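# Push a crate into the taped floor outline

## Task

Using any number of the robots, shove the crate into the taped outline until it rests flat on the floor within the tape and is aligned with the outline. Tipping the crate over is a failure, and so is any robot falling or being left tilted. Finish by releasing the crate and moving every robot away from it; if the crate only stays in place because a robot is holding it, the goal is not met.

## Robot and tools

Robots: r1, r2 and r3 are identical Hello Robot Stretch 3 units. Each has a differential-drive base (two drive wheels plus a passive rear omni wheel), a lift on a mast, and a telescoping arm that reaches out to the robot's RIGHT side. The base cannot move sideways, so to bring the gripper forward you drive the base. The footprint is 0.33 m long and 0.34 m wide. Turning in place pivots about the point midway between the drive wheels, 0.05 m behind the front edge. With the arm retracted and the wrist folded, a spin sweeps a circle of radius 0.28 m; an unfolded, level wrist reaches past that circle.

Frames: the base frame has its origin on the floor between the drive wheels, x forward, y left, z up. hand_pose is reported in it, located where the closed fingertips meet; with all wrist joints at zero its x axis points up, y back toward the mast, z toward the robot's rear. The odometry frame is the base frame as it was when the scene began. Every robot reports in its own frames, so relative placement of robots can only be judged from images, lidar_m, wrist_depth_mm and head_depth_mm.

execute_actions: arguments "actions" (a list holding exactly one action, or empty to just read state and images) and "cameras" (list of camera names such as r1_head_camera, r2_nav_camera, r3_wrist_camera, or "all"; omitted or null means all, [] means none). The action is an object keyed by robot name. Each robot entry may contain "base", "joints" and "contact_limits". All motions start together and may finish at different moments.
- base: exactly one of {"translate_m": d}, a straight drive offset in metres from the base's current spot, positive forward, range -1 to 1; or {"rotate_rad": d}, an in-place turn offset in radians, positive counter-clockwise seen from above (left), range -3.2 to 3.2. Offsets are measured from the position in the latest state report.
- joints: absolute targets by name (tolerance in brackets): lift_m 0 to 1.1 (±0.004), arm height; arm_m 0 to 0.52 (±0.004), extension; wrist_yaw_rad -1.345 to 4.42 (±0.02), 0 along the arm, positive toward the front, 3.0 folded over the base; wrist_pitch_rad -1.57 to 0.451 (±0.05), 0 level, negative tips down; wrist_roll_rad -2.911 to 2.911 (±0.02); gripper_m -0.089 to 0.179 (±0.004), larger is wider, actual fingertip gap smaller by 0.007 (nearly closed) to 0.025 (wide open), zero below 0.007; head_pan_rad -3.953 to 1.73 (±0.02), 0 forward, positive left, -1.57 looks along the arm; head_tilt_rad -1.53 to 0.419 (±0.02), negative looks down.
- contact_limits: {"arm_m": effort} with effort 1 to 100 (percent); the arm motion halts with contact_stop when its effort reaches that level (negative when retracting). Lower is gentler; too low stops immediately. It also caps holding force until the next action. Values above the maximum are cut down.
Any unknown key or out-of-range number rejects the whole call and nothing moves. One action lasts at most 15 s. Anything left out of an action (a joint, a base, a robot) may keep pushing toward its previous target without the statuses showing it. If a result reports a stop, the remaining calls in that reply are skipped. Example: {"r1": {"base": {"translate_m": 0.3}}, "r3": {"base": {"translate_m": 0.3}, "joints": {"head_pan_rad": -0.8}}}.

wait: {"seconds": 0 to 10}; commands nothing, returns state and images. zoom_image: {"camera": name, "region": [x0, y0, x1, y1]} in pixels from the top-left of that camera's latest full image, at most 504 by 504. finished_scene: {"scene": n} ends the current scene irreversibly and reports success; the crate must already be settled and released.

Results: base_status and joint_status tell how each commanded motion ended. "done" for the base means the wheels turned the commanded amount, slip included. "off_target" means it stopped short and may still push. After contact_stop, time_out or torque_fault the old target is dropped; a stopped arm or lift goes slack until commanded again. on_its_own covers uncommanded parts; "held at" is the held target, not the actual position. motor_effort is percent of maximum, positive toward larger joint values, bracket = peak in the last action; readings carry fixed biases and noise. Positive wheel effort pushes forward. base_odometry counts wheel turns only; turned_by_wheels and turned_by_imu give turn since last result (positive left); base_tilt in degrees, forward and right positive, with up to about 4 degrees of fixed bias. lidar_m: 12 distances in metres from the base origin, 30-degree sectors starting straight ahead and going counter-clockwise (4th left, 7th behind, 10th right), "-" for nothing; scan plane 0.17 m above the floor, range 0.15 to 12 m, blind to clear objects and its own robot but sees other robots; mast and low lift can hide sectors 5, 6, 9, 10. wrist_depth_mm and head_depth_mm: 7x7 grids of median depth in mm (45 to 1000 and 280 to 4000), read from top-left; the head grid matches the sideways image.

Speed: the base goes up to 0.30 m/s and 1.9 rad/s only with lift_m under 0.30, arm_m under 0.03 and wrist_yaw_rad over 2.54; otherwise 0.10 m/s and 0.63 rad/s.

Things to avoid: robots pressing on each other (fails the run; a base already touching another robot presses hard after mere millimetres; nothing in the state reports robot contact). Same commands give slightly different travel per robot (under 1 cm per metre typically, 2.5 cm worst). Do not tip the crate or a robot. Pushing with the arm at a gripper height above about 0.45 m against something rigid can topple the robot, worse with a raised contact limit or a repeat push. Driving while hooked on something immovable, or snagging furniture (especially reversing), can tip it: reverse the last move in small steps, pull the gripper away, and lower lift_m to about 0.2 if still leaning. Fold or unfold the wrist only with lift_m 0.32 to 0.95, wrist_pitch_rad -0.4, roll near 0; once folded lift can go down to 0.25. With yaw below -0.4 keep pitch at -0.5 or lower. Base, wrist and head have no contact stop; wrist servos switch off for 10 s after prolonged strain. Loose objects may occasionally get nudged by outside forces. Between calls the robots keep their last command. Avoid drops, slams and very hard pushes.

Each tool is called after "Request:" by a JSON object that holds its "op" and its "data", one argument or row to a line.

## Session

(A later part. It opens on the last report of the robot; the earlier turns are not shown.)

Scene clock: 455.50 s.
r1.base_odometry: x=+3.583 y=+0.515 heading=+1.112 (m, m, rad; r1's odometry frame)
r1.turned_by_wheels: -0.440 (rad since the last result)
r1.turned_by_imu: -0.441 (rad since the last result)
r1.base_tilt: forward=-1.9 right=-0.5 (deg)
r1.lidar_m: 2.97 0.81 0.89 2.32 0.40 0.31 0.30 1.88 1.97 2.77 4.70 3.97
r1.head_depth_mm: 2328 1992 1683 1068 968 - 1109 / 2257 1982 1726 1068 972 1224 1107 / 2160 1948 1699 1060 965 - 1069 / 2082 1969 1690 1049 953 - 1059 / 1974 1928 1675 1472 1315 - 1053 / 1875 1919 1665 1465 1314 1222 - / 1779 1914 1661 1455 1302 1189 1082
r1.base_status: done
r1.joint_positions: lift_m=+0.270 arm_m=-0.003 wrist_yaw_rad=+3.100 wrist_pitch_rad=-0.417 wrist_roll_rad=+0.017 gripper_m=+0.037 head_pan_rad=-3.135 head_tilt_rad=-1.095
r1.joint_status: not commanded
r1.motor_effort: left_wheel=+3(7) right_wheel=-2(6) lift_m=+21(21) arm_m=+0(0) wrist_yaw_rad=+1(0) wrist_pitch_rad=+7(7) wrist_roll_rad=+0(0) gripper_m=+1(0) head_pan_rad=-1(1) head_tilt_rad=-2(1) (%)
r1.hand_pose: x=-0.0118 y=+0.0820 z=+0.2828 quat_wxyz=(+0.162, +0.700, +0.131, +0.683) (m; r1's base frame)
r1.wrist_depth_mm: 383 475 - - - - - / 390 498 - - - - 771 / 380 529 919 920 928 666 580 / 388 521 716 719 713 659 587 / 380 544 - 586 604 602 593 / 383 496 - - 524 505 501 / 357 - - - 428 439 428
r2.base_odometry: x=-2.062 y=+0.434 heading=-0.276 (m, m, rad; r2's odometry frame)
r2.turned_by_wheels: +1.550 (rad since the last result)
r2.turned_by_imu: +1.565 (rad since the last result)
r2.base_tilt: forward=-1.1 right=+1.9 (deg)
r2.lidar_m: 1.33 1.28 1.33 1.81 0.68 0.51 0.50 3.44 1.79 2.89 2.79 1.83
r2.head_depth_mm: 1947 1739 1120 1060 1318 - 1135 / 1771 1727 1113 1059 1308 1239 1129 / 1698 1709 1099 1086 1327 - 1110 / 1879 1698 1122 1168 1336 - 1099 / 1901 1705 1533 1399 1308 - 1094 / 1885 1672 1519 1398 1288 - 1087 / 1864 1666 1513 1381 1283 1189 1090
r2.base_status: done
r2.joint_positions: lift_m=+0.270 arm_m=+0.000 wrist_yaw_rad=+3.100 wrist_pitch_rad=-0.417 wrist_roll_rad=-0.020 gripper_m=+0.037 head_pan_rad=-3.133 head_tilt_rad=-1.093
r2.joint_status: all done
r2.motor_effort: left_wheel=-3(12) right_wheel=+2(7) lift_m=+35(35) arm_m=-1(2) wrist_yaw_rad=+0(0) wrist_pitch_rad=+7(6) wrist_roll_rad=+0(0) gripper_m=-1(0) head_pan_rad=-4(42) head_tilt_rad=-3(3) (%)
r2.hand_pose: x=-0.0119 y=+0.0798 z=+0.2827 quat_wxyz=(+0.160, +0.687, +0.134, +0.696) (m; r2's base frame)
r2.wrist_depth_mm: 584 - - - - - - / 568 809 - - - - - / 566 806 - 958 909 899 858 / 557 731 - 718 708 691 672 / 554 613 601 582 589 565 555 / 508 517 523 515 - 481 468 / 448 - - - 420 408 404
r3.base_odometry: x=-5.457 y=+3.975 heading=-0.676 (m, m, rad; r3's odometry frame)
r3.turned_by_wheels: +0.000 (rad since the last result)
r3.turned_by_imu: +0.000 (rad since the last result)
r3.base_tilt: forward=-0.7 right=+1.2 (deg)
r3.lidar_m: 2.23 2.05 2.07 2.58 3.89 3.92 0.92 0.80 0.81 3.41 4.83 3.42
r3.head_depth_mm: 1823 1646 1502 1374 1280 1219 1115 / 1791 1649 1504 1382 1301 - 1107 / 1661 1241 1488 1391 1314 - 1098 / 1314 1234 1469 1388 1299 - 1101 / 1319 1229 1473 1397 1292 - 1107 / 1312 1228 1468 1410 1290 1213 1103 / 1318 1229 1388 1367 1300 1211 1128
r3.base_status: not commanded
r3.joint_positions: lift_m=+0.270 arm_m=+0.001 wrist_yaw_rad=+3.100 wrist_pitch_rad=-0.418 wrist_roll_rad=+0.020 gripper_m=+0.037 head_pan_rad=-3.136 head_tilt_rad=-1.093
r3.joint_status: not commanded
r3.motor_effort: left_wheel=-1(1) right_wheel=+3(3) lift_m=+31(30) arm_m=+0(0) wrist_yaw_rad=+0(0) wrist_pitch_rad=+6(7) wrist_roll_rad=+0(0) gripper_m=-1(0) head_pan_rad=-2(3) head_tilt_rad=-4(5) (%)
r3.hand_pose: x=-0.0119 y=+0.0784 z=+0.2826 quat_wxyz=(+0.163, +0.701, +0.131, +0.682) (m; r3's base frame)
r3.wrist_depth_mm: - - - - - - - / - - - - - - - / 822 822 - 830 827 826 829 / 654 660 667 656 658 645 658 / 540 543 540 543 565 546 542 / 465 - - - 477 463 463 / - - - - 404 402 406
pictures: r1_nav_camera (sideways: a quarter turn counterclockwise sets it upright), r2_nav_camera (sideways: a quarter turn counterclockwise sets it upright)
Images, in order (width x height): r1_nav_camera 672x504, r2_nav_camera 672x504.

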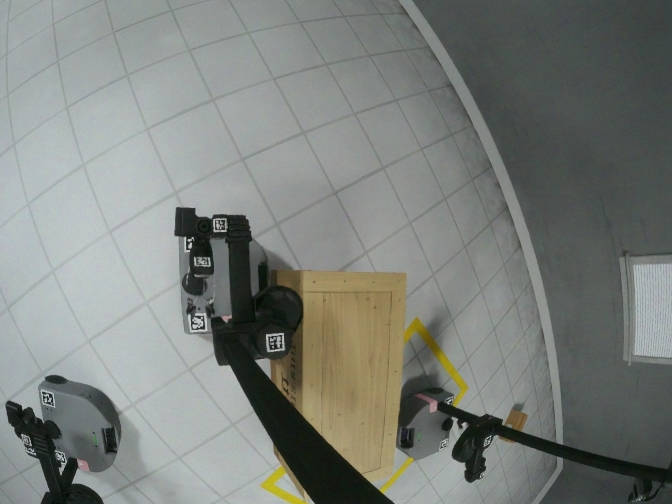

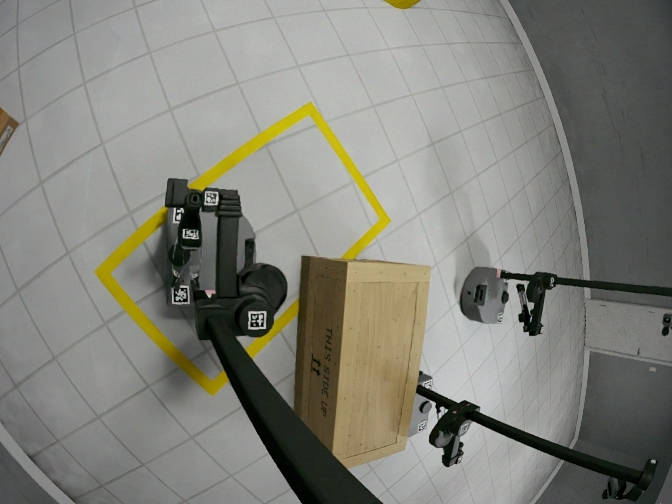

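Request:
{"op": "execute_actions", "data": {
  "actions": [
    {"r2":{"base":{"rotate_rad":-0.15}}}
  ],
  "cameras": []
}}

Request:
{"op": "execute_actions", "data": {
  "actions": [
    {"r2":{"base":{"translate_m":-0.195}}}
  ],
  "cameras": []
}}

Request:
{"op": "execute_actions", "data": {
  "actions": [
    {"r1":{"base":{"translate_m":-0.18}},"r2":{"base":{"translate_m":-0.18}}}
  ],
  "cameras": ["r1_nav_camera","r2_nav_camera"]
}}

Scene clock: 459.37 s.
r1.base_odometry: x=+3.583 y=+0.515 heading=+1.112 (m, m, rad; r1's odometry frame)
r1.turned_by_wheels: +0.000 (rad since the last result)
r1.turned_by_imu: +0.001 (rad since the last result)
r1.base_tilt: forward=-1.9 right=-0.4 (deg)
r1.lidar_m: 2.97 0.81 0.89 2.32 0.41 0.31 0.30 1.88 1.97 2.77 4.70 3.97
r1.head_depth_mm: 2330 2004 1670 1070 969 - 1109 / 2230 1988 1711 1067 975 1231 1104 / 2180 1977 1704 1063 968 - 1072 / 2086 1966 1698 1052 955 - 1060 / 1983 1940 1672 1478 1301 - 1056 / 1882 1913 1660 1472 1307 1215 - / 1777 1900 1660 1465 1306 1174 1085
r1.base_status: not commanded
r1.joint_positions: lift_m=+0.270 arm_m=-0.003 wrist_yaw_rad=+3.100 wrist_pitch_rad=-0.417 wrist_roll_rad=+0.017 gripper_m=+0.037 head_pan_rad=-3.135 head_tilt_rad=-1.095
r1.joint_status: not commanded
r1.motor_effort: left_wheel=+2(3) right_wheel=-3(3) lift_m=+21(21) arm_m=+0(0) wrist_yaw_rad=+1(0) wrist_pitch_rad=+7(7) wrist_roll_rad=+0(0) gripper_m=-1(1) head_pan_rad=-2(1) head_tilt_rad=-2(2) (%)
r1.hand_pose: x=-0.0118 y=+0.0820 z=+0.2828 quat_wxyz=(+0.162, +0.700, +0.131, +0.683) (m; r1's base frame)
r1.wrist_depth_mm: 380 470 - - - - - / 388 506 - - - - 751 / 389 528 925 924 920 679 569 / 386 522 712 738 715 674 581 / 381 548 - 576 603 598 598 / 384 495 - - 508 497 494 / 354 - - - 439 429 433
r2.base_odometry: x=-2.062 y=+0.434 heading=-0.426 (m, m, rad; r2's odometry frame)
r2.turned_by_wheels: -0.150 (rad since the last result)
r2.turned_by_imu: -0.153 (rad since the last result)
r2.base_tilt: forward=-1.1 right=+1.9 (deg)
r2.lidar_m: 1.40 1.28 1.29 1.59 0.81 0.54 0.49 3.44 1.79 3.03 2.79 2.19
r2.head_depth_mm: 1950 1507 1121 1192 1316 - 1137 / 1938 1721 1111 1169 1311 1238 1134 / 1885 1719 1101 1143 1331 - 1113 / 1707 1702 1096 1124 1323 - 1097 / 1790 1690 1122 1350 1304 - 1096 / 1882 1680 1527 1398 1286 - 1090 / 1869 1674 1512 1387 1282 1192 1091
r2.base_status: done
r2.joint_positions: lift_m=+0.270 arm_m=+0.000 wrist_yaw_rad=+3.100 wrist_pitch_rad=-0.417 wrist_roll_rad=-0.020 gripper_m=+0.037 head_pan_rad=-3.134 head_tilt_rad=-1.093
r2.joint_status: not commanded
r2.motor_effort: left_wheel=+2(11) right_wheel=-1(5) lift_m=+35(35) arm_m=-2(2) wrist_yaw_rad=+0(0) wrist_pitch_rad=+6(6) wrist_roll_rad=+0(0) gripper_m=+0(1) head_pan_rad=-3(3) head_tilt_rad=-2(3) (%)
r2.hand_pose: x=-0.0119 y=+0.0798 z=+0.2827 quat_wxyz=(+0.160, +0.687, +0.134, +0.696) (m; r2's base frame)
r2.wrist_depth_mm: - - - - - - 972 / 689 - - - - - - / 666 - - 951 910 886 860 / 650 771 - 721 708 689 670 / 601 618 604 584 593 559 549 / 516 520 519 522 - 477 466 / 448 - - - 417 408 405
r3.base_odometry: x=-5.457 y=+3.975 heading=-0.676 (m, m, rad; r3's odometry frame)
r3.turned_by_wheels: +0.000 (rad since the last result)
r3.turned_by_imu: +0.000 (rad since the last result)
r3.base_tilt: forward=-0.7 right=+1.2 (deg)
r3.lidar_m: 2.22 2.05 2.07 2.59 3.88 3.94 0.92 0.80 0.80 3.41 4.85 3.41
r3.head_depth_mm: 1813 1644 1509 1371 1278 1219 1112 / 1841 1655 1504 1391 1299 - 1106 / 1649 1244 1490 1389 1315 - 1101 / 1317 1230 1479 1389 1303 - 1102 / 1316 1227 1463 1398 1295 - 1107 / 1312 1232 1465 1402 1287 1220 1107 / 1324 1222 1387 1365 1290 1204 1122
r3.base_status: not commanded
r3.joint_positions: lift_m=+0.270 arm_m=+0.001 wrist_yaw_rad=+3.100 wrist_pitch_rad=-0.418 wrist_roll_rad=+0.020 gripper_m=+0.037 head_pan_rad=-3.136 head_tilt_rad=-1.093
r3.joint_status: not commanded
r3.motor_effort: left_wheel=-1(1) right_wheel=+3(3) lift_m=+30(30) arm_m=+0(0) wrist_yaw_rad=+0(1) wrist_pitch_rad=+6(6) wrist_roll_rad=+0(0) gripper_m=-1(1) head_pan_rad=-3(2) head_tilt_rad=-5(4) (%)
r3.hand_pose: x=-0.0119 y=+0.0784 z=+0.2826 quat_wxyz=(+0.163, +0.701, +0.131, +0.682) (m; r3's base frame)
r3.wrist_depth_mm: - - - - - - - / - - - - - - - / 822 827 - 811 813 833 823 / 667 656 660 665 649 655 663 / 541 546 543 540 564 544 550 / 466 - - - 479 462 467 / - - - - 405 406 403
pictures: none
No camera images: the call's "cameras" was empty. Leave "cameras" out to get every camera's image.

Scene clock: 461.87 s.
r1.base_odometry: x=+3.583 y=+0.515 heading=+1.112 (m, m, rad; r1's odometry frame)
r1.turned_by_wheels: +0.000 (rad since the last result)
r1.turned_by_imu: +0.001 (rad since the last result)
r1.base_tilt: forward=-2.0 right=-0.3 (deg)
r1.lidar_m: 2.96 0.81 0.89 2.32 0.40 0.31 0.30 1.88 1.97 2.77 4.70 3.99
r1.head_depth_mm: 2326 1987 1731 1073 975 - 1109 / 2249 1996 1713 1064 973 1229 1104 / 2159 1980 1701 1062 971 - 1068 / 2089 1940 1682 1049 952 - 1059 / 1972 1933 1671 1483 1302 - 1063 / 1872 1892 1653 1462 1312 1222 - / 1763 1903 1657 1461 1307 1181 1081
r1.base_status: not commanded
r1.joint_positions: lift_m=+0.270 arm_m=-0.003 wrist_yaw_rad=+3.100 wrist_pitch_rad=-0.417 wrist_roll_rad=+0.017 gripper_m=+0.037 head_pan_rad=-3.135 head_tilt_rad=-1.095
r1.joint_status: not commanded
r1.motor_effort: left_wheel=+2(3) right_wheel=-3(3) lift_m=+21(21) arm_m=+0(0) wrist_yaw_rad=+0(0) wrist_pitch_rad=+7(7) wrist_roll_rad=+0(0) gripper_m=-1(0) head_pan_rad=-1(2) head_tilt_rad=-1(2) (%)
r1.hand_pose: x=-0.0118 y=+0.0820 z=+0.2828 quat_wxyz=(+0.162, +0.700, +0.131, +0.683) (m; r1's base frame)
r1.wrist_depth_mm: 379 458 - - - - - / 390 494 - - - - 778 / 383 533 919 918 928 674 565 / 384 522 720 715 706 663 576 / 382 549 - 590 619 598 582 / 379 496 - - 510 504 509 / 352 - - - 430 437 429
r2.base_odometry: x=-2.240 y=+0.514 heading=-0.425 (m, m, rad; r2's odometry frame)
r2.turned_by_wheels: +0.000 (rad since the last result)
r2.turned_by_imu: +0.000 (rad since the last result)
r2.base_tilt: forward=-1.1 right=+1.9 (deg)
r2.lidar_m: 1.57 1.43 1.44 1.78 0.49 0.33 0.30 3.29 1.73 1.75 2.91 2.44
r2.head_depth_mm: 1948 1740 1109 1019 1203 - 1137 / 1932 1726 1106 1016 1157 1246 1126 / 1930 1712 1101 1007 988 - 1112 / 1662 1659 1095 1005 953 - 1097 / 1630 1663 1529 1011 1170 - 1095 / 1866 1685 1526 1390 1283 - 1089 / 1868 1674 1515 1392 1278 1192 1088
r2.base_status: done
r2.joint_positions: lift_m=+0.270 arm_m=+0.000 wrist_yaw_rad=+3.100 wrist_pitch_rad=-0.417 wrist_roll_rad=-0.020 gripper_m=+0.037 head_pan_rad=-3.134 head_tilt_rad=-1.093
r2.joint_status: not commanded
r2.motor_effort: left_wheel=+2(11) right_wheel=-1(6) lift_m=+35(35) arm_m=-2(1) wrist_yaw_rad=+0(0) wrist_pitch_rad=+6(6) wrist_roll_rad=+0(0) gripper_m=+0(1) head_pan_rad=-3(3) head_tilt_rad=-3(3) (%)
r2.hand_pose: x=-0.0119 y=+0.0798 z=+0.2827 quat_wxyz=(+0.160, +0.687, +0.134, +0.696) (m; r2's base frame)
r2.wrist_depth_mm: 445 622 - - - - - / 408 647 - - - - - / 400 627 - 946 915 872 868 / 387 593 - 724 703 691 677 / 377 564 607 583 588 558 554 / 364 505 523 512 - 475 469 / 347 - - - 420 411 404
r3.base_odometry: x=-5.457 y=+3.975 heading=-0.676 (m, m, rad; r3's odometry frame)
r3.turned_by_wheels: +0.000 (rad since the last result)
r3.turned_by_imu: +0.000 (rad since the last result)
r3.base_tilt: forward=-0.7 right=+1.2 (deg)
r3.lidar_m: 2.23 2.06 2.07 2.58 3.88 3.96 0.92 0.80 0.80 3.42 4.85 3.40
r3.head_depth_mm: 1817 1658 1500 1377 1282 1212 1115 / 1827 1645 1514 1387 1301 - 1100 / 1580 1237 1496 1392 1318 - 1096 / 1305 1237 1474 1383 1304 - 1109 / 1314 1230 1473 1396 1284 - 1100 / 1305 1228 1473 1396 1287 1216 1110 / 1318 1227 1395 1362 1296 1200 1129
r3.base_status: not commanded
r3.joint_positions: lift_m=+0.270 arm_m=+0.001 wrist_yaw_rad=+3.100 wrist_pitch_rad=-0.418 wrist_roll_rad=+0.020 gripper_m=+0.037 head_pan_rad=-3.136 head_tilt_rad=-1.093
r3.joint_status: not commanded
r3.motor_effort: left_wheel=-1(1) right_wheel=+3(3) lift_m=+30(30) arm_m=+0(0) wrist_yaw_rad=+0(1) wrist_pitch_rad=+6(6) wrist_roll_rad=+0(0) gripper_m=+0(1) head_pan_rad=-3(3) head_tilt_rad=-5(4) (%)
r3.hand_pose: x=-0.0119 y=+0.0784 z=+0.2826 quat_wxyz=(+0.163, +0.701, +0.131, +0.682) (m; r3's base frame)
r3.wrist_depth_mm: - - - - - - - / - - - - - - - / 828 835 - 827 823 825 838 / 652 656 661 648 655 657 654 / 545 545 542 544 564 539 546 / 468 - - - 477 468 464 / - - - - 404 408 408
pictures: none
No camera images: the call's "cameras" was empty. Leave "cameras" out to get every camera's image.

Scene clock: 464.53 s.
r1.base_odometry: x=+3.504 y=+0.354 heading=+1.112 (m, m, rad; r1's odometry frame)
r1.turned_by_wheels: +0.000 (rad since the last result)
r1.turned_by_imu: +0.153 (rad since the last result)
r1.base_tilt: forward=-1.9 right=-0.3 (deg)
r1.lidar_m: 3.03 0.94 3.37 0.34 0.26 0.26 0.28 1.74 1.94 3.13 4.74 3.65
r1.head_depth_mm: 2028 2019 1718 1511 955 - 1074 / 1954 1979 1708 1064 951 881 1091 / 1871 1969 1703 1077 950 - 1072 / 1790 1949 1686 1492 968 - 1059 / 1715 1916 1678 1479 1324 - 1052 / 1668 1876 1666 1467 1308 1217 - / 1605 1824 1641 1455 1309 1184 1085
r1.base_status: translate_m off_target (by the wheels' count: -0.1797 of -0.1800)
r1.joint_positions: lift_m=+0.270 arm_m=-0.003 wrist_yaw_rad=+3.100 wrist_pitch_rad=-0.418 wrist_roll_rad=+0.017 gripper_m=+0.037 head_pan_rad=-3.136 head_tilt_rad=-1.094
r1.joint_status: not commanded
r1.on_its_own: left_wheel is at rest, and its effort (-34) is outside its rest range (-18 to +18); right_wheel is at rest, and its effort (-44) is outside its rest range (-18 to +18)
r1.motor_effort: left_wheel=-34(58) right_wheel=-44(96) lift_m=+21(21) arm_m=+0(0) wrist_yaw_rad=+0(3) wrist_pitch_rad=+7(7) wrist_roll_rad=+0(0) gripper_m=-1(1) head_pan_rad=-1(1) head_tilt_rad=-2(3) (%)
r1.hand_pose: x=-0.0120 y=+0.0820 z=+0.2828 quat_wxyz=(+0.162, +0.700, +0.131, +0.683) (m; r1's base frame)
r1.wrist_depth_mm: 228 248 374 501 - - - / 231 262 406 554 - - - / 241 279 435 590 953 924 871 / 253 303 481 653 701 716 689 / 261 322 - 583 624 581 593 / 272 329 - - 510 499 500 / 270 - - - 427 437 434
r2.base_odometry: x=-2.403 y=+0.588 heading=-0.425 (m, m, rad; r2's odometry frame)
r2.turned_by_wheels: +0.000 (rad since the last result)
r2.turned_by_imu: +0.123 (rad since the last result)
r2.base_tilt: forward=-1.0 right=+1.7 (deg)
r2.lidar_m: 1.64 1.56 1.62 0.44 0.29 0.27 0.27 3.14 1.68 1.74 2.98 2.30
r2.head_depth_mm: 1960 1745 1567 1019 936 - 1136 / 1841 1690 1567 1014 933 1032 1127 / 1606 1558 1555 1008 943 - 1112 / 1589 1597 1535 998 942 - 1094 / 1886 1694 1538 1395 1218 - 1095 / 1876 1683 1523 1391 1282 - 1092 / 1858 1682 1515 1388 1279 1198 1091
r2.base_status: translate_m off_target (by the wheels' count: -0.1797 of -0.1800)
r2.joint_positions: lift_m=+0.270 arm_m=+0.000 wrist_yaw_rad=+3.100 wrist_pitch_rad=-0.417 wrist_roll_rad=-0.020 gripper_m=+0.037 head_pan_rad=-3.134 head_tilt_rad=-1.093
r2.joint_status: not commanded
r2.on_its_own: left_wheel is at rest, and its effort (-35) is outside its rest range (-18 to +18); right_wheel is at rest, and its effort (-34) is outside its rest range (-18 to +18)
r2.motor_effort: left_wheel=-35(48) right_wheel=-34(51) lift_m=+35(35) arm_m=-2(2) wrist_yaw_rad=+0(1) wrist_pitch_rad=+6(6) wrist_roll_rad=+0(0) gripper_m=+0(0) head_pan_rad=-2(3) head_tilt_rad=-3(3) (%)
r2.hand_pose: x=-0.0120 y=+0.0798 z=+0.2828 quat_wxyz=(+0.160, +0.687, +0.134, +0.696) (m; r2's base frame)
r2.wrist_depth_mm: 343 300 - - - - - / 237 293 - 699 - - - / 241 305 - 746 921 892 872 / 250 317 - 690 706 689 672 / 257 327 414 584 589 565 549 / 263 322 430 516 - 473 465 / 262 - - - 417 411 404
r3.base_odometry: x=-5.457 y=+3.975 heading=-0.676 (m, m, rad; r3's odometry frame)
r3.turned_by_wheels: +0.000 (rad since the last result)
r3.turned_by_imu: +0.000 (rad since the last result)
r3.base_tilt: forward=-0.7 right=+1.3 (deg)
r3.lidar_m: 2.23 2.05 2.07 2.59 3.91 3.94 0.78 0.88 0.95 3.41 4.85 3.42
r3.head_depth_mm: 1815 1655 1494 1374 1277 1213 1113 / 1828 1620 1506 1383 1306 - 1106 / 1567 1319 1493 1381 1316 - 1100 / 1262 1183 1313 1388 1304 - 1102 / 1312 1201 1416 1395 1294 - 1110 / 1310 1223 1462 1393 1302 1214 1108 / 1325 1251 1454 1406 1294 1203 1127
r3.base_status: not commanded
r3.joint_positions: lift_m=+0.270 arm_m=+0.001 wrist_yaw_rad=+3.100 wrist_pitch_rad=-0.418 wrist_roll_rad=+0.020 gripper_m=+0.037 head_pan_rad=-3.136 head_tilt_rad=-1.093
r3.joint_status: not commanded
r3.motor_effort: left_wheel=-1(1) right_wheel=+3(3) lift_m=+30(30) arm_m=+0(0) wrist_yaw_rad=+0(0) wrist_pitch_rad=+6(6) wrist_roll_rad=+0(0) gripper_m=-1(0) head_pan_rad=-2(3) head_tilt_rad=-5(5) (%)
r3.hand_pose: x=-0.0119 y=+0.0784 z=+0.2826 quat_wxyz=(+0.163, +0.701, +0.131, +0.682) (m; r3's base frame)
r3.wrist_depth_mm: - - - - - - - / - - - - - - - / 826 830 - 821 824 823 830 / 654 653 655 649 649 657 654 / 544 542 541 545 566 542 545 / 464 - - - 476 462 466 / - - - - 404 404 405
pictures: r1_nav_camera (sideways: a quarter turn counterclockwise sets it upright), r2_nav_camera (sideways: a quarter turn counterclockwise sets it upright)
Images, in order (width x height): r1_nav_camera 672x504, r2_nav_camera 672x504.

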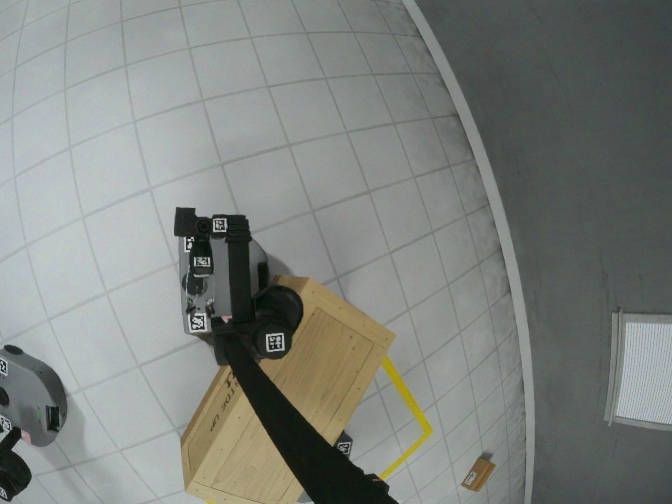

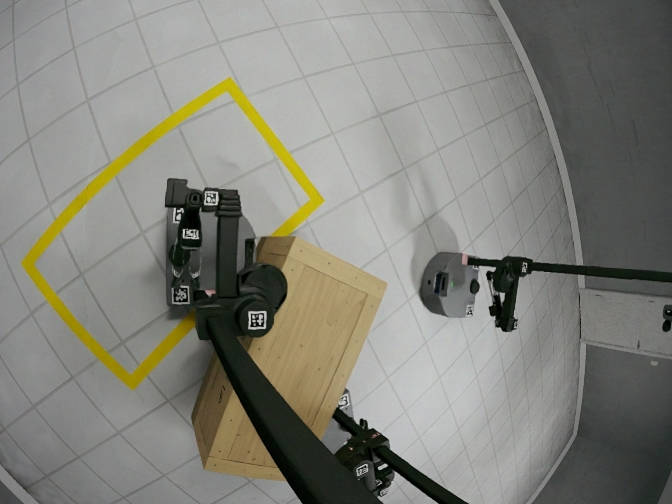

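Request:
{"op": "execute_actions", "data": {
  "actions": [
    {"r1":{"base":{"rotate_rad":1.22}},"r2":{"base":{"rotate_rad":1.38}}}
  ],
  "cameras": []
}}

Request:
{"op": "execute_actions", "data": {
  "actions": [
    {"r1":{"base":{"translate_m":-0.15}},"r2":{"base":{"translate_m":-0.15}}}
  ],
  "cameras": []
}}

Request:
{"op": "execute_actions", "data": {
  "actions": [
    {"r1":{"base":{"rotate_rad":-1.88}},"r2":{"base":{"rotate_rad":-1.86}}}
  ],
  "cameras": ["r1_nav_camera","r2_nav_camera"]
}}

Scene clock: 471.03 s.
r1.base_odometry: x=+3.504 y=+0.354 heading=+2.331 (m, m, rad; r1's odometry frame)
r1.turned_by_wheels: +1.220 (rad since the last result)
r1.turned_by_imu: +1.224 (rad since the last result)
r1.base_tilt: forward=-1.9 right=-0.5 (deg)
r1.lidar_m: 0.52 0.30 0.26 0.26 0.30 1.75 2.15 4.19 4.80 3.32 0.94 0.94
r1.head_depth_mm: 1843 1951 1731 1509 1352 - 785 / 2032 1982 1708 1504 1343 1250 914 / 2206 1964 1693 1507 1338 - 1072 / 2307 1963 1694 1482 1347 - 1057 / 2291 1942 1680 1481 1322 - 1053 / 2267 1909 1661 1468 1314 1216 - / 2240 1894 1651 1466 1308 1183 1082
r1.base_status: done
r1.joint_positions: lift_m=+0.270 arm_m=-0.003 wrist_yaw_rad=+3.100 wrist_pitch_rad=-0.418 wrist_roll_rad=+0.017 gripper_m=+0.037 head_pan_rad=-3.136 head_tilt_rad=-1.094
r1.joint_status: not commanded
r1.motor_effort: left_wheel=-2(35) right_wheel=+3(28) lift_m=+21(21) arm_m=+0(0) wrist_yaw_rad=-1(1) wrist_pitch_rad=+7(7) wrist_roll_rad=+0(0) gripper_m=+0(1) head_pan_rad=-2(2) head_tilt_rad=-3(2) (%)
r1.hand_pose: x=-0.0120 y=+0.0820 z=+0.2828 quat_wxyz=(+0.162, +0.700, +0.131, +0.683) (m; r1's base frame)
r1.wrist_depth_mm: - - 291 282 273 265 254 / - - 318 310 294 281 272 / 894 898 343 340 324 308 297 / 714 728 385 372 354 342 324 / 581 605 - 419 388 370 356 / 494 516 - - 428 413 397 / 441 - - - 432 431 416
r2.base_odometry: x=-2.403 y=+0.588 heading=+0.955 (m, m, rad; r2's odometry frame)
r2.turned_by_wheels: +1.380 (rad since the last result)
r2.turned_by_imu: +1.393 (rad since the last result)
r2.base_tilt: forward=-1.2 right=+1.9 (deg)
r2.lidar_m: 0.60 0.32 0.27 0.27 0.30 3.16 1.69 2.99 2.97 1.78 1.56 1.56
r2.head_depth_mm: 1954 1743 1579 1433 1321 - 805 / 1858 1735 1565 1429 1312 1243 984 / 1792 1719 1554 1420 1332 - 1113 / 1890 1714 1542 1407 1330 - 1099 / 1901 1688 1531 1398 1303 - 1095 / 1872 1675 1527 1393 1284 - 1090 / 1860 1672 1515 1387 1274 1189 1095
r2.base_status: done
r2.joint_positions: lift_m=+0.270 arm_m=+0.000 wrist_yaw_rad=+3.100 wrist_pitch_rad=-0.417 wrist_roll_rad=-0.020 gripper_m=+0.037 head_pan_rad=-3.134 head_tilt_rad=-1.093
r2.joint_status: not commanded
r2.motor_effort: left_wheel=-3(50) right_wheel=+2(21) lift_m=+35(35) arm_m=-2(2) wrist_yaw_rad=+0(0) wrist_pitch_rad=+6(6) wrist_roll_rad=+0(0) gripper_m=+0(0) head_pan_rad=-3(3) head_tilt_rad=-3(3) (%)
r2.hand_pose: x=-0.0120 y=+0.0798 z=+0.2828 quat_wxyz=(+0.160, +0.687, +0.134, +0.696) (m; r2's base frame)
r2.wrist_depth_mm: - - - 294 280 266 253 / - - - 315 299 285 273 / - - - 347 329 314 297 / 796 768 - 388 363 343 326 / 625 614 601 424 393 375 358 / 515 514 522 466 - 426 395 / 448 - - - 419 411 408
r3.base_odometry: x=-5.457 y=+3.975 heading=-0.676 (m, m, rad; r3's odometry frame)
r3.turned_by_wheels: +0.000 (rad since the last result)
r3.turned_by_imu: +0.000 (rad since the last result)
r3.base_tilt: forward=-0.7 right=+1.3 (deg)
r3.lidar_m: 2.22 2.05 2.08 2.58 3.89 3.93 0.78 0.88 0.97 3.41 4.84 3.44
r3.head_depth_mm: 1835 1657 1493 1382 1284 1207 1113 / 1775 1628 1513 1385 1300 - 1104 / 1533 1308 1495 1400 1317 - 1099 / 1834 1181 1317 1383 1300 - 1101 / 1306 1201 1415 1394 1295 - 1103 / 1312 1219 1472 1404 1295 1214 1105 / 1320 1242 1497 1407 1296 1201 1125
r3.base_status: not commanded
r3.joint_positions: lift_m=+0.270 arm_m=+0.001 wrist_yaw_rad=+3.100 wrist_pitch_rad=-0.418 wrist_roll_rad=+0.020 gripper_m=+0.037 head_pan_rad=-3.136 head_tilt_rad=-1.093
r3.joint_status: not commanded
r3.motor_effort: left_wheel=-1(1) right_wheel=+3(4) lift_m=+31(30) arm_m=+0(0) wrist_yaw_rad=+0(0) wrist_pitch_rad=+6(6) wrist_roll_rad=+0(0) gripper_m=+0(1) head_pan_rad=-2(3) head_tilt_rad=-4(5) (%)
r3.hand_pose: x=-0.0119 y=+0.0784 z=+0.2826 quat_wxyz=(+0.163, +0.701, +0.131, +0.682) (m; r3's base frame)
r3.wrist_depth_mm: - - - - - - - / - - - - - - - / 815 826 - 834 831 822 837 / 654 655 656 656 660 653 660 / 547 536 545 538 566 542 547 / 466 - - - 479 461 467 / - - - - 404 407 405
pictures: none
No camera images: the call's "cameras" was empty. Leave "cameras" out to get every camera's image.

Scene clock: 473.17 s.
r1.base_odometry: x=+3.607 y=+0.245 heading=+2.331 (m, m, rad; r1's odometry frame)
r1.turned_by_wheels: +0.000 (rad since the last result)
r1.turned_by_imu: +0.000 (rad since the last result)
r1.base_tilt: forward=-1.9 right=-0.5 (deg)
r1.lidar_m: 0.60 0.35 0.30 0.30 1.65 1.66 2.03 3.96 4.69 3.44 3.13 1.06
r1.head_depth_mm: 1739 1920 1721 1507 1356 - 1111 / 1928 1979 1715 1499 1346 1246 1101 / 2149 1962 1708 1499 1341 - 1071 / 2248 1944 1688 1483 1342 - 1054 / 2294 1945 1673 1469 1315 - 1051 / 2266 1935 1662 1466 1313 1223 - / 2280 1893 1645 1466 1306 1183 1084
r1.base_status: done
r1.joint_positions: lift_m=+0.270 arm_m=-0.003 wrist_yaw_rad=+3.100 wrist_pitch_rad=-0.418 wrist_roll_rad=+0.017 gripper_m=+0.037 head_pan_rad=-3.136 head_tilt_rad=-1.094
r1.joint_status: not commanded
r1.motor_effort: left_wheel=-1(8) right_wheel=+3(6) lift_m=+21(21) arm_m=-1(1) wrist_yaw_rad=+0(0) wrist_pitch_rad=+7(7) wrist_roll_rad=+0(0) gripper_m=+0(1) head_pan_rad=-1(1) head_tilt_rad=-2(3) (%)
r1.hand_pose: x=-0.0120 y=+0.0820 z=+0.2828 quat_wxyz=(+0.162, +0.700, +0.131, +0.683) (m; r1's base frame)
r1.wrist_depth_mm: - - - - 307 295 287 / - - - - 335 320 309 / 946 908 925 828 365 348 334 / 732 701 717 650 402 386 365 / 591 581 - 567 441 414 397 / 494 518 - - 483 470 446 / 445 - - - 429 434 442
r2.base_odometry: x=-2.490 y=+0.466 heading=+0.955 (m, m, rad; r2's odometry frame)
r2.turned_by_wheels: +0.000 (rad since the last result)
r2.turned_by_imu: +0.000 (rad since the last result)
r2.base_tilt: forward=-1.2 right=+1.9 (deg)
r2.lidar_m: 0.67 0.36 0.30 0.30 3.06 3.05 1.54 2.89 2.89 1.89 1.67 1.67
r2.head_depth_mm: 1954 1737 1574 1437 1314 - 878 / 1789 1730 1563 1427 1318 1241 1120 / 1686 1719 1557 1426 1329 - 1108 / 1901 1706 1547 1411 1330 - 1105 / 1899 1697 1536 1398 1303 - 1092 / 1870 1678 1527 1397 1287 - 1091 / 1854 1667 1506 1384 1276 1192 1094
r2.base_status: done
r2.joint_positions: lift_m=+0.270 arm_m=+0.000 wrist_yaw_rad=+3.100 wrist_pitch_rad=-0.417 wrist_roll_rad=-0.020 gripper_m=+0.037 head_pan_rad=-3.134 head_tilt_rad=-1.093
r2.joint_status: not commanded
r2.motor_effort: left_wheel=-3(15) right_wheel=+1(4) lift_m=+35(35) arm_m=-2(2) wrist_yaw_rad=+0(0) wrist_pitch_rad=+7(6) wrist_roll_rad=+0(0) gripper_m=+1(0) head_pan_rad=-4(3) head_tilt_rad=-3(3) (%)
r2.hand_pose: x=-0.0120 y=+0.0798 z=+0.2828 quat_wxyz=(+0.160, +0.687, +0.134, +0.696) (m; r2's base frame)
r2.wrist_depth_mm: - - - - 304 290 278 / - - - - 330 315 301 / - - - 937 360 340 325 / 790 766 - 727 397 375 358 / 626 612 602 569 428 416 391 / 525 515 523 509 - 459 436 / 451 - - - 419 412 402
r3.base_odometry: x=-5.457 y=+3.975 heading=-0.676 (m, m, rad; r3's odometry frame)
r3.turned_by_wheels: +0.000 (rad since the last result)
r3.turned_by_imu: +0.000 (rad since the last result)
r3.base_tilt: forward=-0.7 right=+1.2 (deg)
r3.lidar_m: 2.24 2.05 2.07 2.59 3.88 3.93 0.78 0.88 1.05 3.39 4.86 3.41
r3.head_depth_mm: 1763 1611 1503 1378 1277 1210 1115 / 1536 1595 1506 1373 1300 - 1099 / 1825 1305 1497 1378 1316 - 1098 / 1821 1179 1324 1391 1302 - 1100 / 1313 1196 1415 1400 1293 - 1107 / 1312 1222 1466 1389 1296 1218 1105 / 1324 1252 1484 1401 1295 1203 1124
r3.base_status: not commanded
r3.joint_positions: lift_m=+0.270 arm_m=+0.001 wrist_yaw_rad=+3.100 wrist_pitch_rad=-0.418 wrist_roll_rad=+0.020 gripper_m=+0.037 head_pan_rad=-3.136 head_tilt_rad=-1.093
r3.joint_status: not commanded
r3.motor_effort: left_wheel=-1(1) right_wheel=+3(3) lift_m=+30(31) arm_m=-1(0) wrist_yaw_rad=+0(0) wrist_pitch_rad=+6(6) wrist_roll_rad=+0(0) gripper_m=+0(0) head_pan_rad=-3(3) head_tilt_rad=-4(4) (%)
r3.hand_pose: x=-0.0119 y=+0.0784 z=+0.2826 quat_wxyz=(+0.163, +0.701, +0.131, +0.682) (m; r3's base frame)
r3.wrist_depth_mm: - - - - - - - / - - - - - - - / 829 817 - 826 826 828 811 / 655 658 654 652 653 654 656 / 542 545 543 540 560 544 543 / 465 - - - 478 464 461 / - - - - 405 404 407
pictures: none
No camera images: the call's "cameras" was empty. Leave "cameras" out to get every camera's image.

Scene clock: 475.70 s.
r1.base_odometry: x=+3.607 y=+0.245 heading=+0.451 (m, m, rad; r1's odometry frame)
r1.turned_by_wheels: -1.880 (rad since the last result)
r1.turned_by_imu: -1.883 (rad since the last result)
r1.base_tilt: forward=-1.9 right=-0.3 (deg)
r1.lidar_m: 4.22 3.19 1.05 1.13 0.44 0.32 0.30 1.69 1.65 1.74 2.47 4.64
r1.head_depth_mm: 2390 1994 1503 1072 988 - 1108 / 2311 2006 1726 1059 979 1246 1098 / 2241 1985 1695 1060 976 - 1070 / 2324 1954 1684 1050 950 - 1054 / 2279 1950 1684 1416 1277 - 1053 / 2156 1922 1640 1467 1315 1223 - / 1970 1913 1642 1464 1301 1183 1084
r1.base_status: done
r1.joint_positions: lift_m=+0.270 arm_m=-0.003 wrist_yaw_rad=+3.100 wrist_pitch_rad=-0.418 wrist_roll_rad=+0.017 gripper_m=+0.037 head_pan_rad=-3.136 head_tilt_rad=-1.094
r1.joint_status: not commanded
r1.motor_effort: left_wheel=+2(8) right_wheel=-3(8) lift_m=+21(21) arm_m=+0(1) wrist_yaw_rad=-1(0) wrist_pitch_rad=+7(7) wrist_roll_rad=+0(0) gripper_m=+0(0) head_pan_rad=-1(2) head_tilt_rad=-2(3) (%)
r1.hand_pose: x=-0.0120 y=+0.0819 z=+0.2828 quat_wxyz=(+0.162, +0.700, +0.131, +0.683) (m; r1's base frame)
r1.wrist_depth_mm: 443 575 - - - - - / 435 607 - - 913 - - / 431 610 909 923 957 933 941 / 423 611 718 730 711 733 710 / 415 556 - 588 608 590 590 / 411 505 - - 505 503 499 / 371 - - - 433 426 437
r2.base_odometry: x=-2.490 y=+0.466 heading=-0.905 (m, m, rad; r2's odometry frame)
r2.turned_by_wheels: -1.860 (rad since the last result)
r2.turned_by_imu: -1.881 (rad since the last result)
r2.base_tilt: forward=-1.1 right=+1.8 (deg)
r2.lidar_m: 2.34 1.72 1.67 1.74 0.46 0.32 0.30 1.34 3.05 1.54 2.98 2.89
r2.head_depth_mm: 1956 1741 1384 1019 1122 - 1135 / 1927 1733 1564 1014 1101 1243 1127 / 1925 1717 1547 1010 968 - 1107 / 1897 1708 1547 1003 951 - 1094 / 1887 1654 1533 1019 1148 - 1095 / 1571 1536 1519 1402 1288 - 1084 / 1246 1547 1517 1389 1277 1188 1089
r2.base_status: done
r2.joint_positions: lift_m=+0.270 arm_m=+0.000 wrist_yaw_rad=+3.100 wrist_pitch_rad=-0.417 wrist_roll_rad=-0.020 gripper_m=+0.037 head_pan_rad=-3.134 head_tilt_rad=-1.093
r2.joint_status: not commanded
r2.motor_effort: left_wheel=+2(16) right_wheel=-1(5) lift_m=+35(35) arm_m=-2(2) wrist_yaw_rad=+0(0) wrist_pitch_rad=+6(6) wrist_roll_rad=+0(0) gripper_m=+0(1) head_pan_rad=-3(4) head_tilt_rad=-4(3) (%)
r2.hand_pose: x=-0.0120 y=+0.0798 z=+0.2828 quat_wxyz=(+0.160, +0.687, +0.134, +0.696) (m; r2's base frame)
r2.wrist_depth_mm: 422 561 - - - - - / 381 584 - - - - - / 370 567 - 948 920 892 862 / 364 552 - 725 699 691 668 / 357 530 599 590 592 566 549 / 354 488 527 522 - 477 466 / 335 - - - 419 414 406
r3.base_odometry: x=-5.457 y=+3.975 heading=-0.676 (m, m, rad; r3's odometry frame)
r3.turned_by_wheels: +0.000 (rad since the last result)
r3.turned_by_imu: +0.000 (rad since the last result)
r3.base_tilt: forward=-0.7 right=+1.3 (deg)
r3.lidar_m: 2.23 2.05 2.08 2.58 3.90 3.92 0.78 0.88 1.05 3.40 4.85 3.43
r3.head_depth_mm: 1789 1646 1497 1382 1279 1211 1116 / 1559 1583 1496 1385 1298 - 1106 / 1455 1315 1485 1391 1315 - 1103 / 1835 1180 1323 1393 1304 - 1101 / 1318 1199 1406 1397 1283 - 1105 / 1316 1221 1466 1401 1294 1216 1109 / 1325 1248 1494 1396 1296 1200 1121
r3.base_status: not commanded
r3.joint_positions: lift_m=+0.270 arm_m=+0.001 wrist_yaw_rad=+3.100 wrist_pitch_rad=-0.418 wrist_roll_rad=+0.020 gripper_m=+0.037 head_pan_rad=-3.136 head_tilt_rad=-1.093
r3.joint_status: not commanded
r3.motor_effort: left_wheel=-1(1) right_wheel=+3(3) lift_m=+30(30) arm_m=+0(1) wrist_yaw_rad=+0(0) wrist_pitch_rad=+6(6) wrist_roll_rad=+0(0) gripper_m=-1(0) head_pan_rad=-3(3) head_tilt_rad=-5(4) (%)
r3.hand_pose: x=-0.0119 y=+0.0784 z=+0.2826 quat_wxyz=(+0.163, +0.701, +0.131, +0.682) (m; r3's base frame)
r3.wrist_depth_mm: - - - - - - - / - - - - - - - / 822 836 - 832 821 815 823 / 650 658 662 651 654 656 656 / 544 546 541 550 562 549 539 / 464 - - - 478 463 462 / - - - - 403 404 405
pictures: r1_nav_camera (sideways: a quarter turn counterclockwise sets it upright), r2_nav_camera (sideways: a quarter turn counterclockwise sets it upright)
Images, in order (width x height): r1_nav_camera 672x504, r2_nav_camera 672x504.

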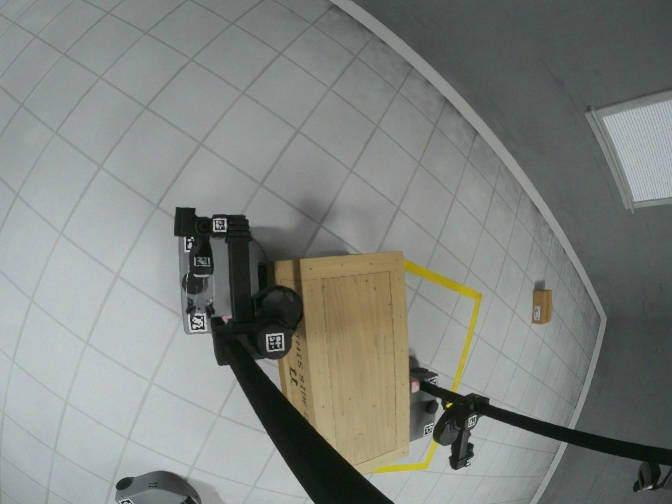

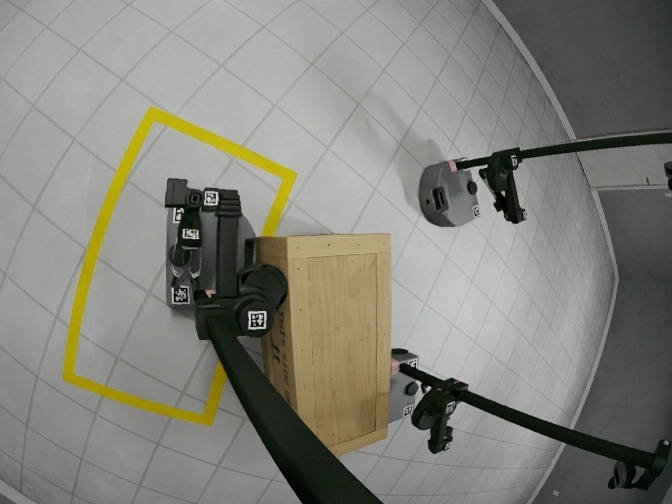

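Request:
{"op": "execute_actions", "data": {
  "actions": [
    {"r1":{"base":{"translate_m":-0.2}},"r2":{"base":{"translate_m":-0.2}}}
  ],
  "cameras": ["r1_nav_camera","r2_nav_camera","r3_nav_camera"]
}}

Scene clock: 479.67 s.
r1.base_odometry: x=+3.427 y=+0.158 heading=+0.451 (m, m, rad; r1's odometry frame)
r1.turned_by_wheels: +0.000 (rad since the last result)
r1.turned_by_imu: +0.221 (rad since the last result)
r1.base_tilt: forward=-1.9 right=-0.3 (deg)
r1.lidar_m: 3.68 3.22 1.14 0.33 0.26 0.26 0.28 1.54 1.54 1.80 3.15 4.78
r1.head_depth_mm: 2414 2020 1729 1511 958 - 1066 / 2391 2002 1713 1064 949 876 1090 / 2248 1970 1702 1057 945 - 1074 / 2150 1953 1692 1497 966 - 1060 / 1930 1958 1674 1477 1309 - 1052 / 1738 1880 1658 1457 1312 1227 - / 1602 1817 1661 1458 1309 1180 1080
r1.base_status: translate_m off_target (by the wheels' count: -0.1996 of -0.2000)
r1.joint_positions: lift_m=+0.270 arm_m=-0.003 wrist_yaw_rad=+3.100 wrist_pitch_rad=-0.418 wrist_roll_rad=+0.017 gripper_m=+0.037 head_pan_rad=-3.136 head_tilt_rad=-1.094
r1.joint_status: not commanded
r1.on_its_own: left_wheel is at rest, and its effort (-33) is outside its rest range (-18 to +18); right_wheel is at rest, and its effort (-47) is outside its rest range (-18 to +18)
r1.motor_effort: left_wheel=-33(65) right_wheel=-47(100) lift_m=+21(22) arm_m=-1(1) wrist_yaw_rad=+0(3) wrist_pitch_rad=+7(7) wrist_roll_rad=+0(0) gripper_m=+0(0) head_pan_rad=-1(1) head_tilt_rad=-3(2) (%)
r1.hand_pose: x=-0.0119 y=+0.0819 z=+0.2827 quat_wxyz=(+0.162, +0.700, +0.131, +0.683) (m; r1's base frame)
r1.wrist_depth_mm: 223 244 354 462 - - - / 228 257 387 518 - 904 849 / 236 274 419 559 931 851 869 / 248 293 454 619 714 737 702 / 260 315 - 574 603 582 590 / 270 324 - - 514 494 508 / 270 - - - 435 433 430
r2.base_odometry: x=-2.614 y=+0.623 heading=-0.905 (m, m, rad; r2's odometry frame)
r2.turned_by_wheels: +0.000 (rad since the last result)
r2.turned_by_imu: +0.116 (rad since the last result)
r2.base_tilt: forward=-1.2 right=+1.9 (deg)
r2.lidar_m: 2.24 1.79 1.77 0.38 0.28 0.26 0.27 1.17 2.96 1.56 3.04 3.01
r2.head_depth_mm: 1955 1742 1577 1015 940 - 1136 / 1931 1731 1562 1013 932 933 1129 / 1916 1723 1552 1008 943 - 1111 / 1880 1712 1547 999 943 - 1098 / 1365 1480 1510 1402 1278 - 1095 / 1147 1457 1506 1390 1285 - 1087 / 1140 1650 1510 1387 1277 1187 1090
r2.base_status: translate_m off_target (by the wheels' count: -0.1997 of -0.2000)
r2.joint_positions: lift_m=+0.270 arm_m=+0.000 wrist_yaw_rad=+3.101 wrist_pitch_rad=-0.417 wrist_roll_rad=-0.020 gripper_m=+0.037 head_pan_rad=-3.135 head_tilt_rad=-1.093
r2.joint_status: not commanded
r2.on_its_own: left_wheel is at rest, and its effort (-38) is outside its rest range (-18 to +18); right_wheel is at rest, and its effort (-28) is outside its rest range (-18 to +18)
r2.motor_effort: left_wheel=-38(57) right_wheel=-28(53) lift_m=+35(35) arm_m=-2(2) wrist_yaw_rad=-1(1) wrist_pitch_rad=+6(7) wrist_roll_rad=+0(0) gripper_m=-1(0) head_pan_rad=-2(3) head_tilt_rad=-3(3) (%)
r2.hand_pose: x=-0.0120 y=+0.0797 z=+0.2827 quat_wxyz=(+0.160, +0.687, +0.134, +0.696) (m; r2's base frame)
r2.wrist_depth_mm: 348 290 - 514 - - - / 223 269 - 557 - - - / 232 287 - 598 918 876 860 / 239 295 - 641 710 689 672 / 248 308 382 587 594 563 551 / 256 312 398 517 - 478 465 / 260 - - - 421 410 404
r3.base_odometry: x=-5.457 y=+3.975 heading=-0.676 (m, m, rad; r3's odometry frame)
r3.turned_by_wheels: +0.000 (rad since the last result)
r3.turned_by_imu: +0.000 (rad since the last result)
r3.base_tilt: forward=-0.8 right=+1.3 (deg)
r3.lidar_m: 2.22 2.05 2.07 2.59 3.88 3.93 0.69 0.68 2.74 3.43 4.85 3.43
r3.head_depth_mm: 1803 1651 1495 1375 1273 1213 1115 / 1289 1512 1504 1386 1304 - 1100 / 1355 1424 1475 1391 1314 - 1109 / 1142 1189 1314 1400 1304 - 1102 / 1834 1184 1145 1383 1297 - 1108 / 1318 1191 1342 1396 1290 1214 1105 / 1328 1224 1504 1399 1296 1208 1122
r3.base_status: not commanded
r3.joint_positions: lift_m=+0.270 arm_m=+0.001 wrist_yaw_rad=+3.100 wrist_pitch_rad=-0.418 wrist_roll_rad=+0.020 gripper_m=+0.037 head_pan_rad=-3.136 head_tilt_rad=-1.093
r3.joint_status: not commanded
r3.motor_effort: left_wheel=-1(0) right_wheel=+3(3) lift_m=+30(30) arm_m=+0(0) wrist_yaw_rad=+0(0) wrist_pitch_rad=+6(6) wrist_roll_rad=+0(0) gripper_m=-1(1) head_pan_rad=-3(2) head_tilt_rad=-5(4) (%)
r3.hand_pose: x=-0.0119 y=+0.0784 z=+0.2826 quat_wxyz=(+0.163, +0.701, +0.131, +0.682) (m; r3's base frame)
r3.wrist_depth_mm: - - - - - - - / - - - - - - - / 815 824 - 827 827 827 817 / 652 651 654 665 662 647 656 / 550 544 544 546 564 541 538 / 463 - - - 480 461 468 / - - - - 404 405 406
pictures: r1_nav_camera (sideways: a quarter turn counterclockwise sets it upright), r2_nav_camera (sideways: a quarter turn counterclockwise sets it upright), r3_nav_camera (sideways: a quarter turn counterclockwise sets it upright)
Images, in order (width x height): r1_nav_camera 672x504, r2_nav_camera 672x504, r3_nav_camera 672x504.

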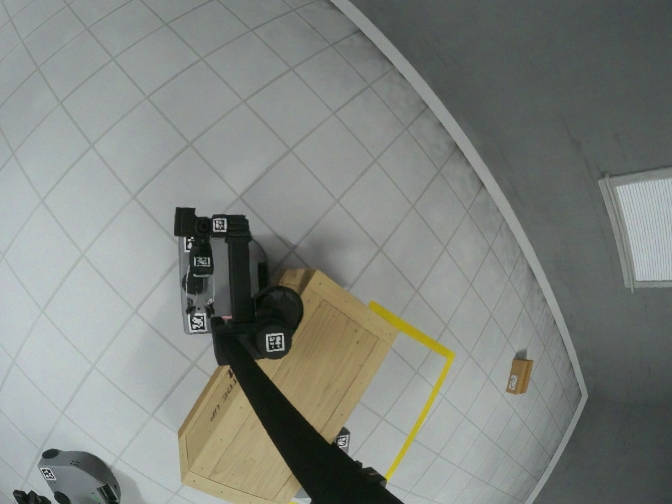

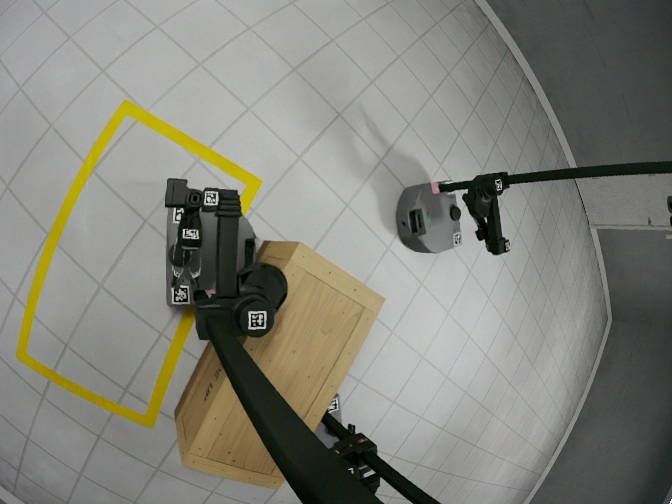

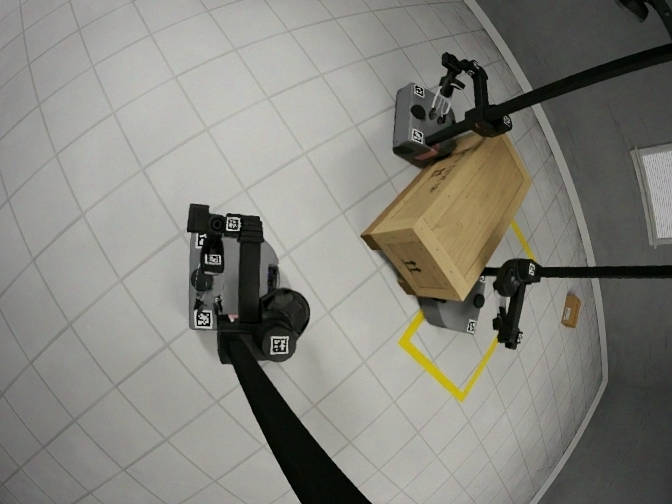

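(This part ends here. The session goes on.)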